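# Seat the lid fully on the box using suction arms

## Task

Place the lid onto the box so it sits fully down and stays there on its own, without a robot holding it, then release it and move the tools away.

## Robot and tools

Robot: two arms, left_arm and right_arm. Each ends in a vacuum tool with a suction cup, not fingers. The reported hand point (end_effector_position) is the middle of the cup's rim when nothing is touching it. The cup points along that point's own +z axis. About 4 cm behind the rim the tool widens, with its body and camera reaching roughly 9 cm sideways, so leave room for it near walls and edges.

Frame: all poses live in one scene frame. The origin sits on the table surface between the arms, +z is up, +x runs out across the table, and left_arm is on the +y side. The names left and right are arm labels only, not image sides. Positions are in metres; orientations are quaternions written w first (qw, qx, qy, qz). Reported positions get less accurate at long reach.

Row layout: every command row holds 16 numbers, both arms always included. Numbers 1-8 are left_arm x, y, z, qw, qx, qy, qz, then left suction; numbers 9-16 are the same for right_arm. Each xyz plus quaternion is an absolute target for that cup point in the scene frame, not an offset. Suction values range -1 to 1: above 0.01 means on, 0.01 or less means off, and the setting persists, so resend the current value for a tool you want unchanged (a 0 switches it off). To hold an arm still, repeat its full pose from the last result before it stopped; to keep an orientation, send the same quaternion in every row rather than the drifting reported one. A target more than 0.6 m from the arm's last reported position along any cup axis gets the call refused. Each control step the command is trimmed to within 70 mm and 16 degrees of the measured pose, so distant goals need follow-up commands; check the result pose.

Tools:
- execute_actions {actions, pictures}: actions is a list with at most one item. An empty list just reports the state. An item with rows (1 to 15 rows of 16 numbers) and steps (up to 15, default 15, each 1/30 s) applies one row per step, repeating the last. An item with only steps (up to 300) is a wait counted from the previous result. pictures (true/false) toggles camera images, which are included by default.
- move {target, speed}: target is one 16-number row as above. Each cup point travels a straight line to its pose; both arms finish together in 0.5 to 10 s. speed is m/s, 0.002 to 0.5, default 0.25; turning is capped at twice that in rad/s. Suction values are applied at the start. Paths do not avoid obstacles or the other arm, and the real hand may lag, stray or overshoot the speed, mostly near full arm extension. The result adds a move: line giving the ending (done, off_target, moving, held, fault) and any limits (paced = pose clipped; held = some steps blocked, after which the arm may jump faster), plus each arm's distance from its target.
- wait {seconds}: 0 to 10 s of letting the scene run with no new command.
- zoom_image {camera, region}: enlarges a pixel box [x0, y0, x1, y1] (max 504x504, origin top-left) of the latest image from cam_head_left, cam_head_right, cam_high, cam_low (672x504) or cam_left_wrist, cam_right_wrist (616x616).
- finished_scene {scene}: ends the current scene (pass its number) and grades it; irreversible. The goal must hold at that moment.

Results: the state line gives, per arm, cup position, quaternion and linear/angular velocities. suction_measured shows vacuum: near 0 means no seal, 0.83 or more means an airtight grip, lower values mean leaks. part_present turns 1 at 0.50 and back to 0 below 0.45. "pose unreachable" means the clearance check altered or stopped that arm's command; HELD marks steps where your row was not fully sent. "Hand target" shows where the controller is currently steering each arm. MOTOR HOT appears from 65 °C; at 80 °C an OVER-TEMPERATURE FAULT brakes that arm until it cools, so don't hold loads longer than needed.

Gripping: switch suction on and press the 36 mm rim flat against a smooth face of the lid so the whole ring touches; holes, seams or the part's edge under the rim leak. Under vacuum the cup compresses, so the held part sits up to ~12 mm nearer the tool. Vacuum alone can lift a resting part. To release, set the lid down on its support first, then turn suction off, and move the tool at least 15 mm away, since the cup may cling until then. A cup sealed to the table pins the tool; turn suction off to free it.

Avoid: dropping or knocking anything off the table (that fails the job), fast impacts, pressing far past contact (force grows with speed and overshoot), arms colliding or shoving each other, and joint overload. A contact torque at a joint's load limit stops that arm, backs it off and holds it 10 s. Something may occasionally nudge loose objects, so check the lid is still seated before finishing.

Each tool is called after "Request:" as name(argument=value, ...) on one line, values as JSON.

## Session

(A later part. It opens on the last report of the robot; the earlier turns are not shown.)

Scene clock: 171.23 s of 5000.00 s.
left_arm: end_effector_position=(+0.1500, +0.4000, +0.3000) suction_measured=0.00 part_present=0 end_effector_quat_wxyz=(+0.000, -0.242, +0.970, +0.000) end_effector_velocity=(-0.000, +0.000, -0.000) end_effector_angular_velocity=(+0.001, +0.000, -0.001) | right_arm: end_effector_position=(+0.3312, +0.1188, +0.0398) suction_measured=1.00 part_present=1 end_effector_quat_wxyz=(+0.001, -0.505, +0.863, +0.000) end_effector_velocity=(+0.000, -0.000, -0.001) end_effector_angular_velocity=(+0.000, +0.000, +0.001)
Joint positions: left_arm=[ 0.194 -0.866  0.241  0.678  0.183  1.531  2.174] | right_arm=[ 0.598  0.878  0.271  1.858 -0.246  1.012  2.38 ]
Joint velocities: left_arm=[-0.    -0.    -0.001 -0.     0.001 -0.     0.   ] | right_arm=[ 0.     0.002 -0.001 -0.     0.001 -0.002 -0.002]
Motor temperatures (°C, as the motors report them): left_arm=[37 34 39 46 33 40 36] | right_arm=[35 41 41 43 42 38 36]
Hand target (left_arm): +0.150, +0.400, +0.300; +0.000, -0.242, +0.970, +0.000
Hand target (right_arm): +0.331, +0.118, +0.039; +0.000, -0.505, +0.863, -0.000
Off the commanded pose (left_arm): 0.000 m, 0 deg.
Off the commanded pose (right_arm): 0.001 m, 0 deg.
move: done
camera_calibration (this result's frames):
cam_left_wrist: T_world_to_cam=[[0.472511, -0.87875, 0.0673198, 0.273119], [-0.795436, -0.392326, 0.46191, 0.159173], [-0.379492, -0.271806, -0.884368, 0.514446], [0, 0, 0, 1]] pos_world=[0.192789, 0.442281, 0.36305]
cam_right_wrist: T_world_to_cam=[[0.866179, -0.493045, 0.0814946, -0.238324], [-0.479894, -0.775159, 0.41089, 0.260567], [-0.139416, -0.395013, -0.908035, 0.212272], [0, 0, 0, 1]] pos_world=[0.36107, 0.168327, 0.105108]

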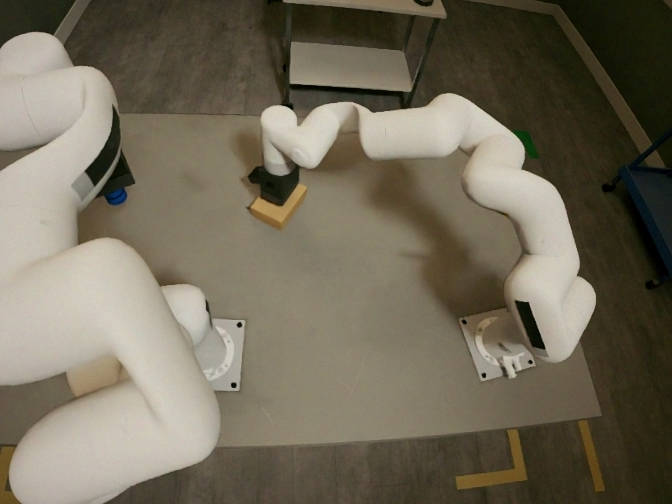

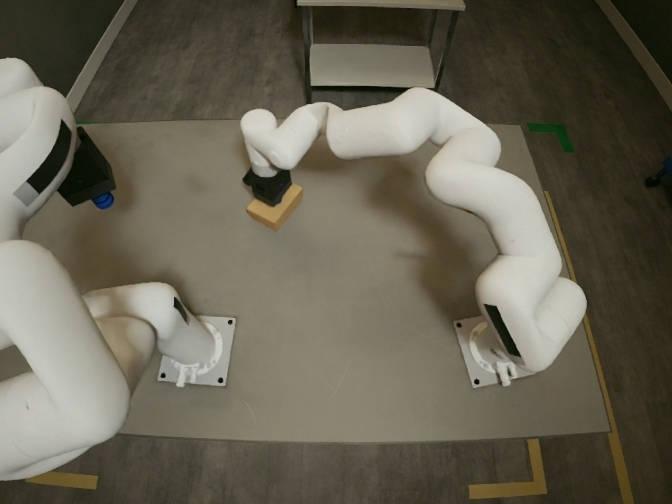

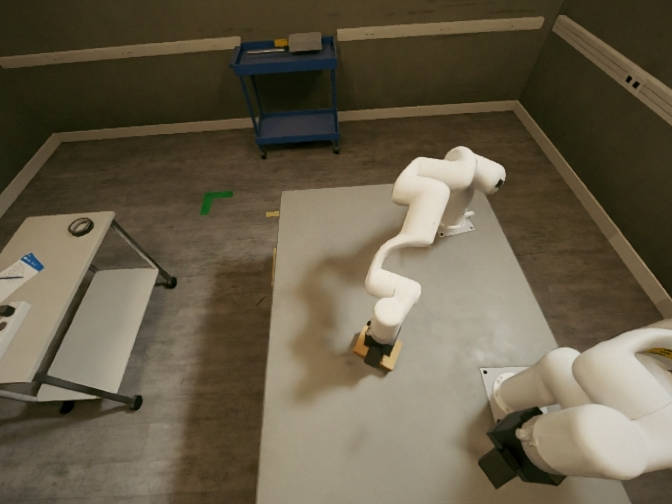

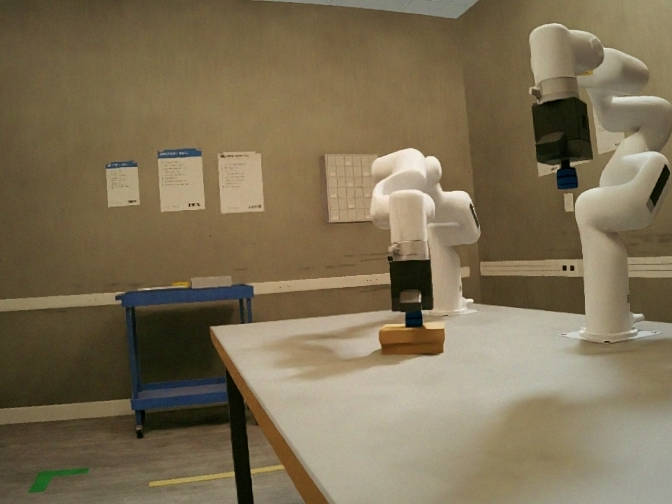

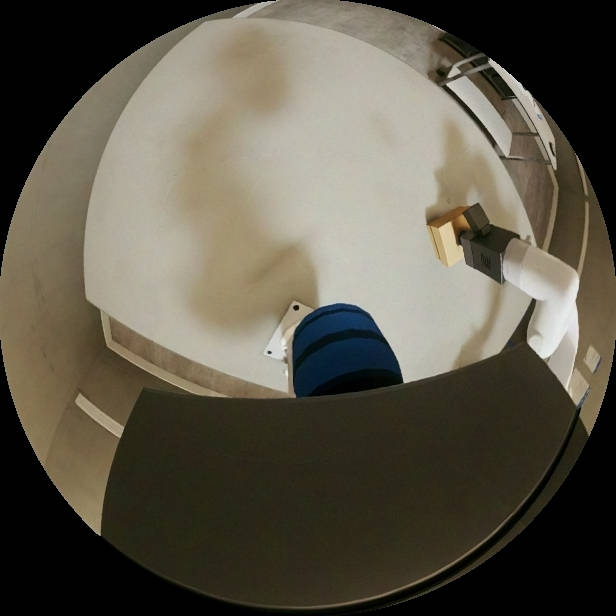

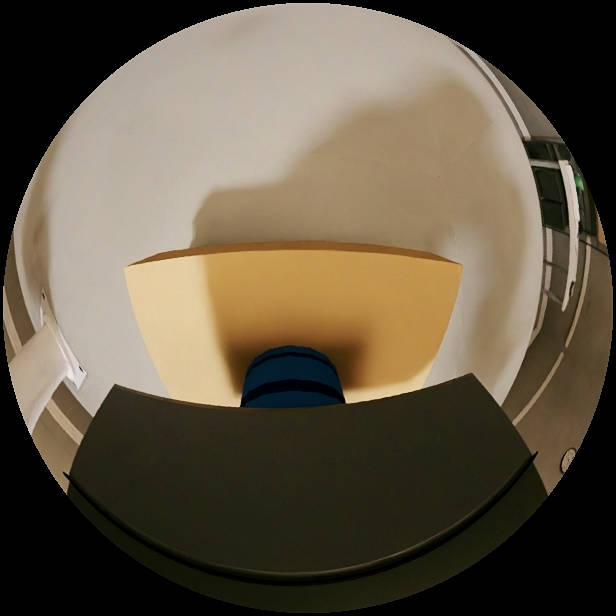

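Seated. Release and retreat.

Request:
execute_actions(actions=[{"rows": [[0.15,0.40,0.30,0,-0.242,0.970,0,0, 0.3311,0.1184,0.040,0,-0.5048,0.8632,0,0]], "steps": 15}], pictures=false)

Request:
move(target=[0.15,0.40,0.30,0,-0.242,0.970,0,0, 0.3311,0.1184,0.075,0,-0.5048,0.8632,0,0], speed=0.03)

Request:
move(target=[0.15,0.40,0.30,0,-0.242,0.970,0,0, 0.33,-0.10,0.2,0,-0.5048,0.8632,0,0], speed=0.25)

Request:
zoom_image(camera="cam_low", region=[370, 300, 460, 360])

Scene clock: 176.07 s of 5000.00 s.
left_arm: end_effector_position=(+0.1500, +0.4000, +0.3000) suction_measured=0.00 part_present=0 end_effector_quat_wxyz=(+0.000, -0.242, +0.970, +0.000) end_effector_velocity=(-0.000, +0.000, +0.000) end_effector_angular_velocity=(-0.000, -0.000, +0.001) | right_arm: end_effector_position=(+0.3312, +0.1184, +0.0400) suction_measured=0.00 part_present=0 end_effector_quat_wxyz=(+0.000, -0.505, +0.863, +0.000) end_effector_velocity=(-0.000, +0.000, +0.000) end_effector_angular_velocity=(+0.000, +0.000, +0.001)
Joint positions: left_arm=[ 0.194 -0.866  0.241  0.678  0.183  1.531  2.174] | right_arm=[ 0.598  0.877  0.271  1.858 -0.245  1.013  2.38 ]
Joint velocities: left_arm=[-0.    -0.     0.001  0.     0.    -0.    -0.   ] | right_arm=[ 0.    -0.001  0.001 -0.    -0.     0.    -0.   ]
Motor temperatures (°C, as the motors report them): left_arm=[37 34 39 46 33 40 36] | right_arm=[35 41 41 43 42 38 36]
Hand target (left_arm): +0.150, +0.400, +0.300; -0.000, -0.242, +0.970, +0.000
Hand target (right_arm): +0.331, +0.118, +0.040; +0.000, -0.505, +0.863, +0.000
Off the commanded pose (left_arm): 0.000 m, 0 deg.
Off the commanded pose (right_arm): 0.000 m, 0 deg.
Steps of this call (steps 1 to 90: nothing new was sent; then 1.33 s passed at rest; steps 91 to 105: all 15 steps of this action). Readings (end_effector_position | what the end effector reports):
91: left_arm (+0.1500, +0.4000, +0.3000) | right_arm (+0.3311, +0.1184, +0.0391) | left_arm suction_measured=0.00 part_present=0 | right_arm suction_measured=0.80 part_present=1
92: left_arm (+0.1500, +0.4000, +0.3000) | right_arm (+0.3311, +0.1185, +0.0393) | left_arm suction_measured=0.00 part_present=0 | right_arm suction_measured=0.26 part_present=0
94: left_arm (+0.1500, +0.4000, +0.3000) | right_arm (+0.3313, +0.1185, +0.0396) | left_arm suction_measured=0.00 part_present=0 | right_arm suction_measured=0.00 part_present=0
98: left_arm (+0.1500, +0.4000, +0.3000) | right_arm (+0.3312, +0.1185, +0.0398) | left_arm suction_measured=0.00 part_present=0 | right_arm suction_measured=0.00 part_present=0
105: the state above

Scene clock: 177.77 s of 5000.00 s.
left_arm: end_effector_position=(+0.1500, +0.4000, +0.3000) suction_measured=0.00 part_present=0 end_effector_quat_wxyz=(-0.000, -0.242, +0.970, +0.000) end_effector_velocity=(+0.000, -0.000, -0.000) end_effector_angular_velocity=(+0.001, +0.000, -0.001) | right_arm: end_effector_position=(+0.3311, +0.1184, +0.0748) suction_measured=0.00 part_present=0 end_effector_quat_wxyz=(-0.000, -0.505, +0.863, -0.000) end_effector_velocity=(-0.000, -0.001, -0.001) end_effector_angular_velocity=(-0.002, +0.003, -0.002)
Joint positions: left_arm=[ 0.194 -0.866  0.241  0.678  0.183  1.531  2.174] | right_arm=[ 0.596  0.83   0.28   1.879 -0.233  1.081  2.372]
Joint velocities: left_arm=[-0.     0.    -0.002 -0.001 -0.    -0.    -0.   ] | right_arm=[-0.     0.    -0.001 -0.001  0.002  0.002  0.001]
Motor temperatures (°C, as the motors report them): left_arm=[37 34 39 46 33 40 36] | right_arm=[35 41 41 43 42 38 36]
Hand target (left_arm): +0.150, +0.400, +0.300; +0.000, -0.242, +0.970, +0.000
Hand target (right_arm): +0.331, +0.118, +0.075; -0.000, -0.505, +0.863, +0.000
Off the commanded pose (left_arm): 0.000 m, 0 deg.
Off the commanded pose (right_arm): 0.000 m, 0 deg.
move: done
camera_calibration (this result's frames):
cam_left_wrist: T_world_to_cam=[[0.472511, -0.87875, 0.0673197, 0.273119], [-0.795436, -0.392326, 0.461911, 0.159173], [-0.379493, -0.271806, -0.884368, 0.514446], [0, 0, 0, 1]] pos_world=[0.192789, 0.44228, 0.36305]
cam_right_wrist: T_world_to_cam=[[0.866402, -0.492672, 0.0813765, -0.241344], [-0.479314, -0.77483, 0.412184, 0.245496], [-0.140018, -0.396122, -0.907459, 0.244176], [0, 0, 0, 1]] pos_world=[0.36096, 0.168038, 0.14003]

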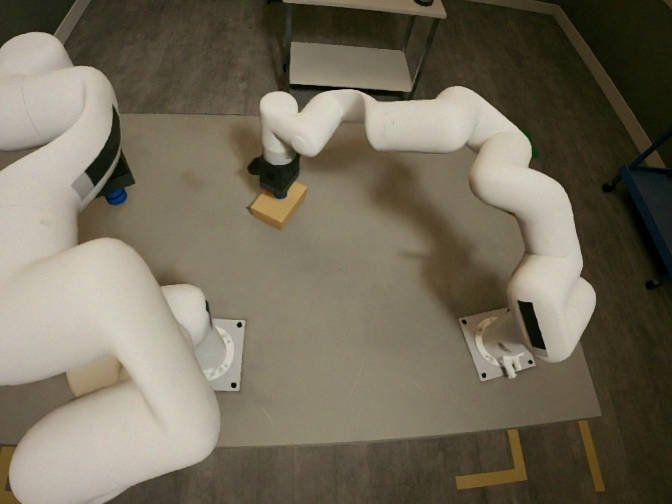

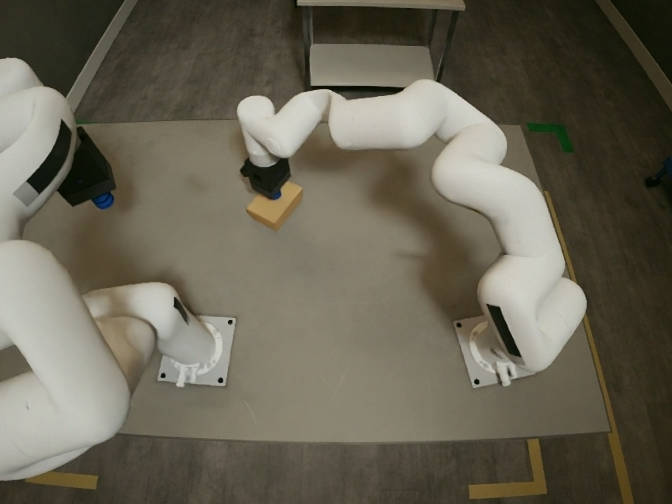

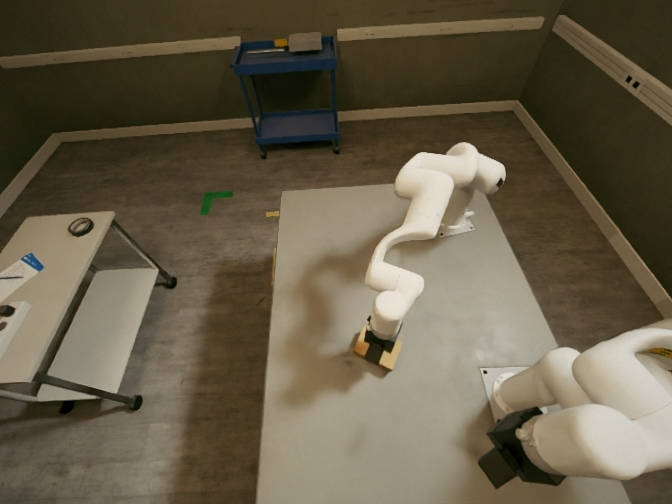

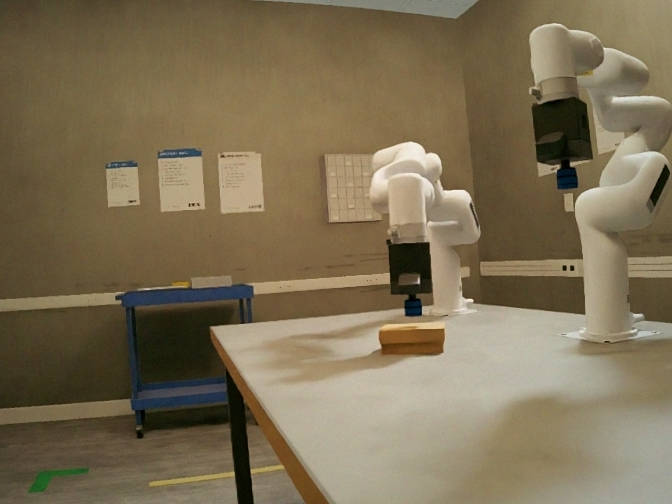

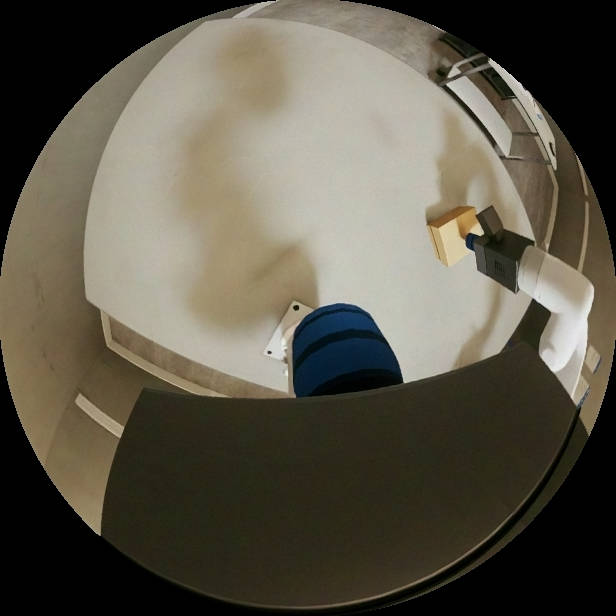

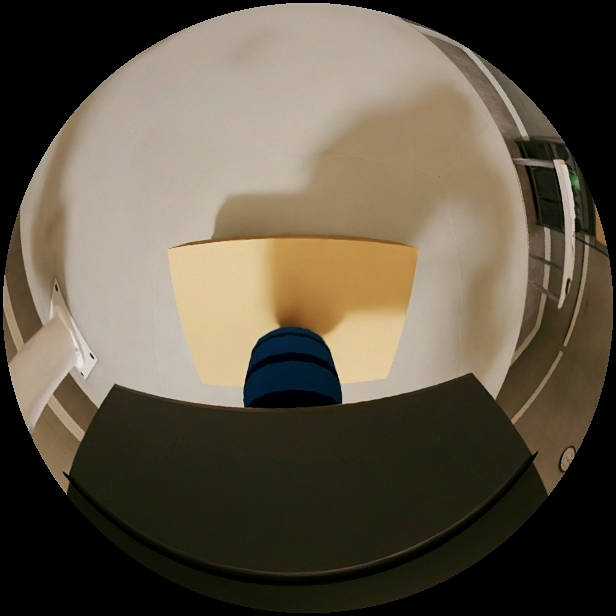

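Scene clock: 179.33 s of 5000.00 s.
left_arm: end_effector_position=(+0.1500, +0.4000, +0.3000) suction_measured=0.00 part_present=0 end_effector_quat_wxyz=(-0.000, -0.242, +0.970, -0.000) end_effector_velocity=(+0.000, -0.001, +0.000) end_effector_angular_velocity=(-0.001, +0.000, -0.000) | right_arm: end_effector_position=(+0.3303, -0.0992, +0.1997) suction_measured=0.00 part_present=0 end_effector_quat_wxyz=(+0.000, -0.506, +0.863, -0.000) end_effector_velocity=(+0.003, -0.004, +0.003) end_effector_angular_velocity=(+0.003, -0.005, -0.008)
Joint positions: left_arm=[ 0.194 -0.866  0.241  0.678  0.183  1.531  2.174] | right_arm=[ 0.283  0.116  0.254  1.188 -0.033  1.076  2.024]
Joint velocities: left_arm=[ 0.001  0.    -0.002  0.    -0.002  0.001  0.   ] | right_arm=[-0.005 -0.008 -0.005 -0.002  0.002 -0.    -0.002]
Motor temperatures (°C, as the motors report them): left_arm=[37 34 39 46 33 40 36] | right_arm=[35 41 41 43 42 38 36]
Hand target (left_arm): +0.150, +0.400, +0.300; -0.000, -0.242, +0.970, -0.000
Hand target (right_arm): +0.331, -0.100, +0.200; +0.001, -0.505, +0.863, -0.000
Off the commanded pose (left_arm): 0.000 m, 0 deg.
Off the commanded pose (right_arm): 0.001 m, 0 deg.
move: done
camera_calibration (this result's frames):
cam_left_wrist: T_world_to_cam=[[0.472511, -0.87875, 0.0673199, 0.273118], [-0.795436, -0.392326, 0.461911, 0.159173], [-0.379493, -0.271806, -0.884368, 0.514446], [0, 0, 0, 1]] pos_world=[0.192789, 0.44228, 0.36305]
cam_right_wrist: T_world_to_cam=[[0.867039, -0.491448, 0.0819852, -0.358242], [-0.478496, -0.775468, 0.411936, 0.0247575], [-0.138868, -0.396394, -0.907517, 0.270824], [0, 0, 0, 1]] pos_world=[0.360065, -0.0495063, 0.264949]

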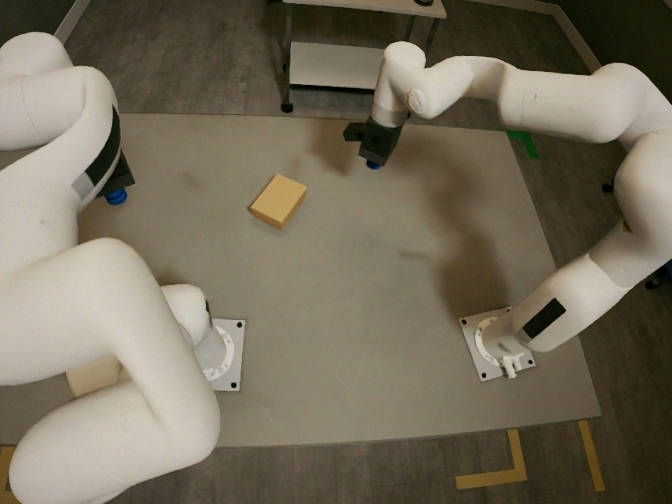

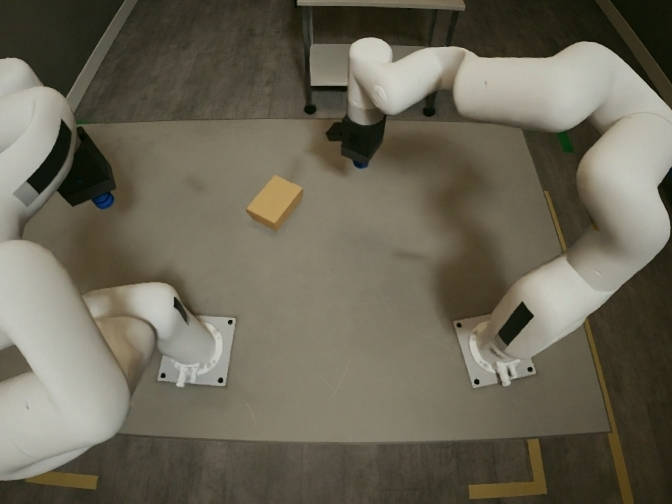

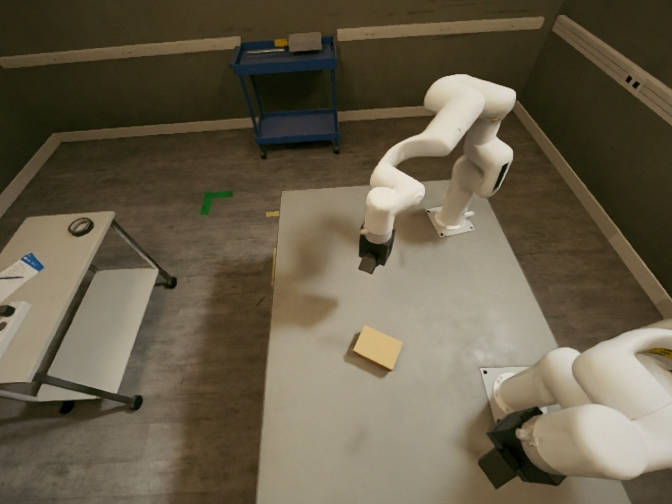

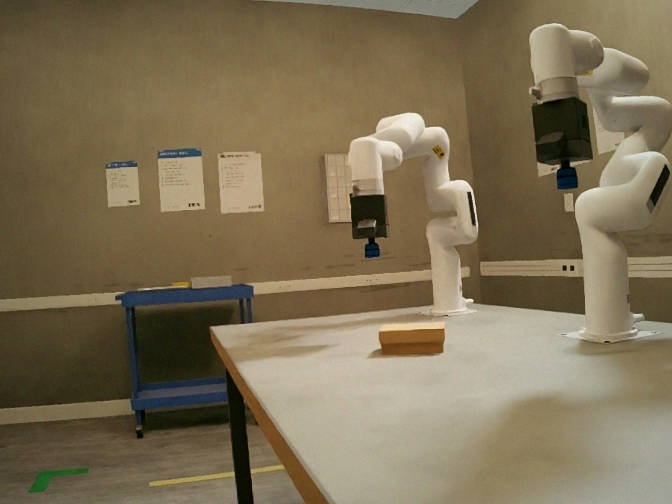

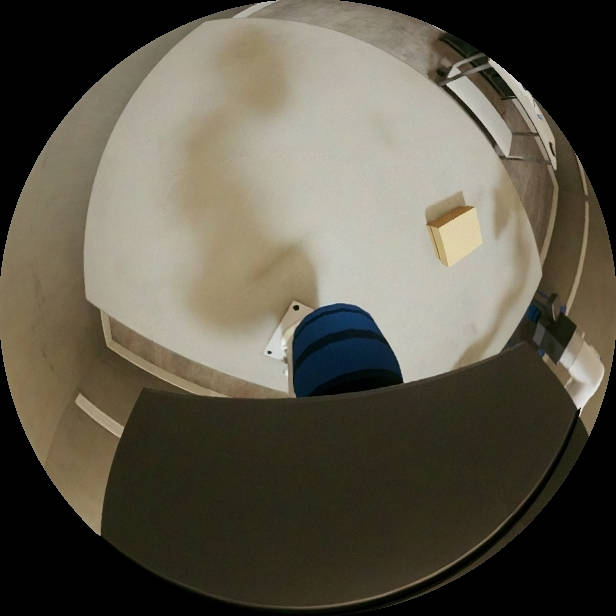

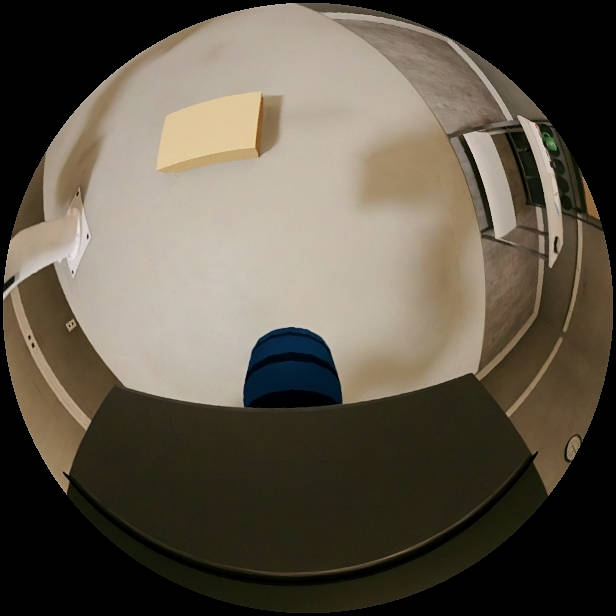

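Region (370, 300, 460, 360) of cam_low's 672x504 image, scaled by 5.600, with more detail than that image has.

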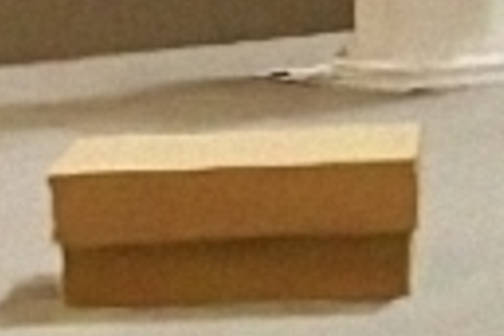

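Request:
finished_scene(scene=1)

The scene is finished: the task was done.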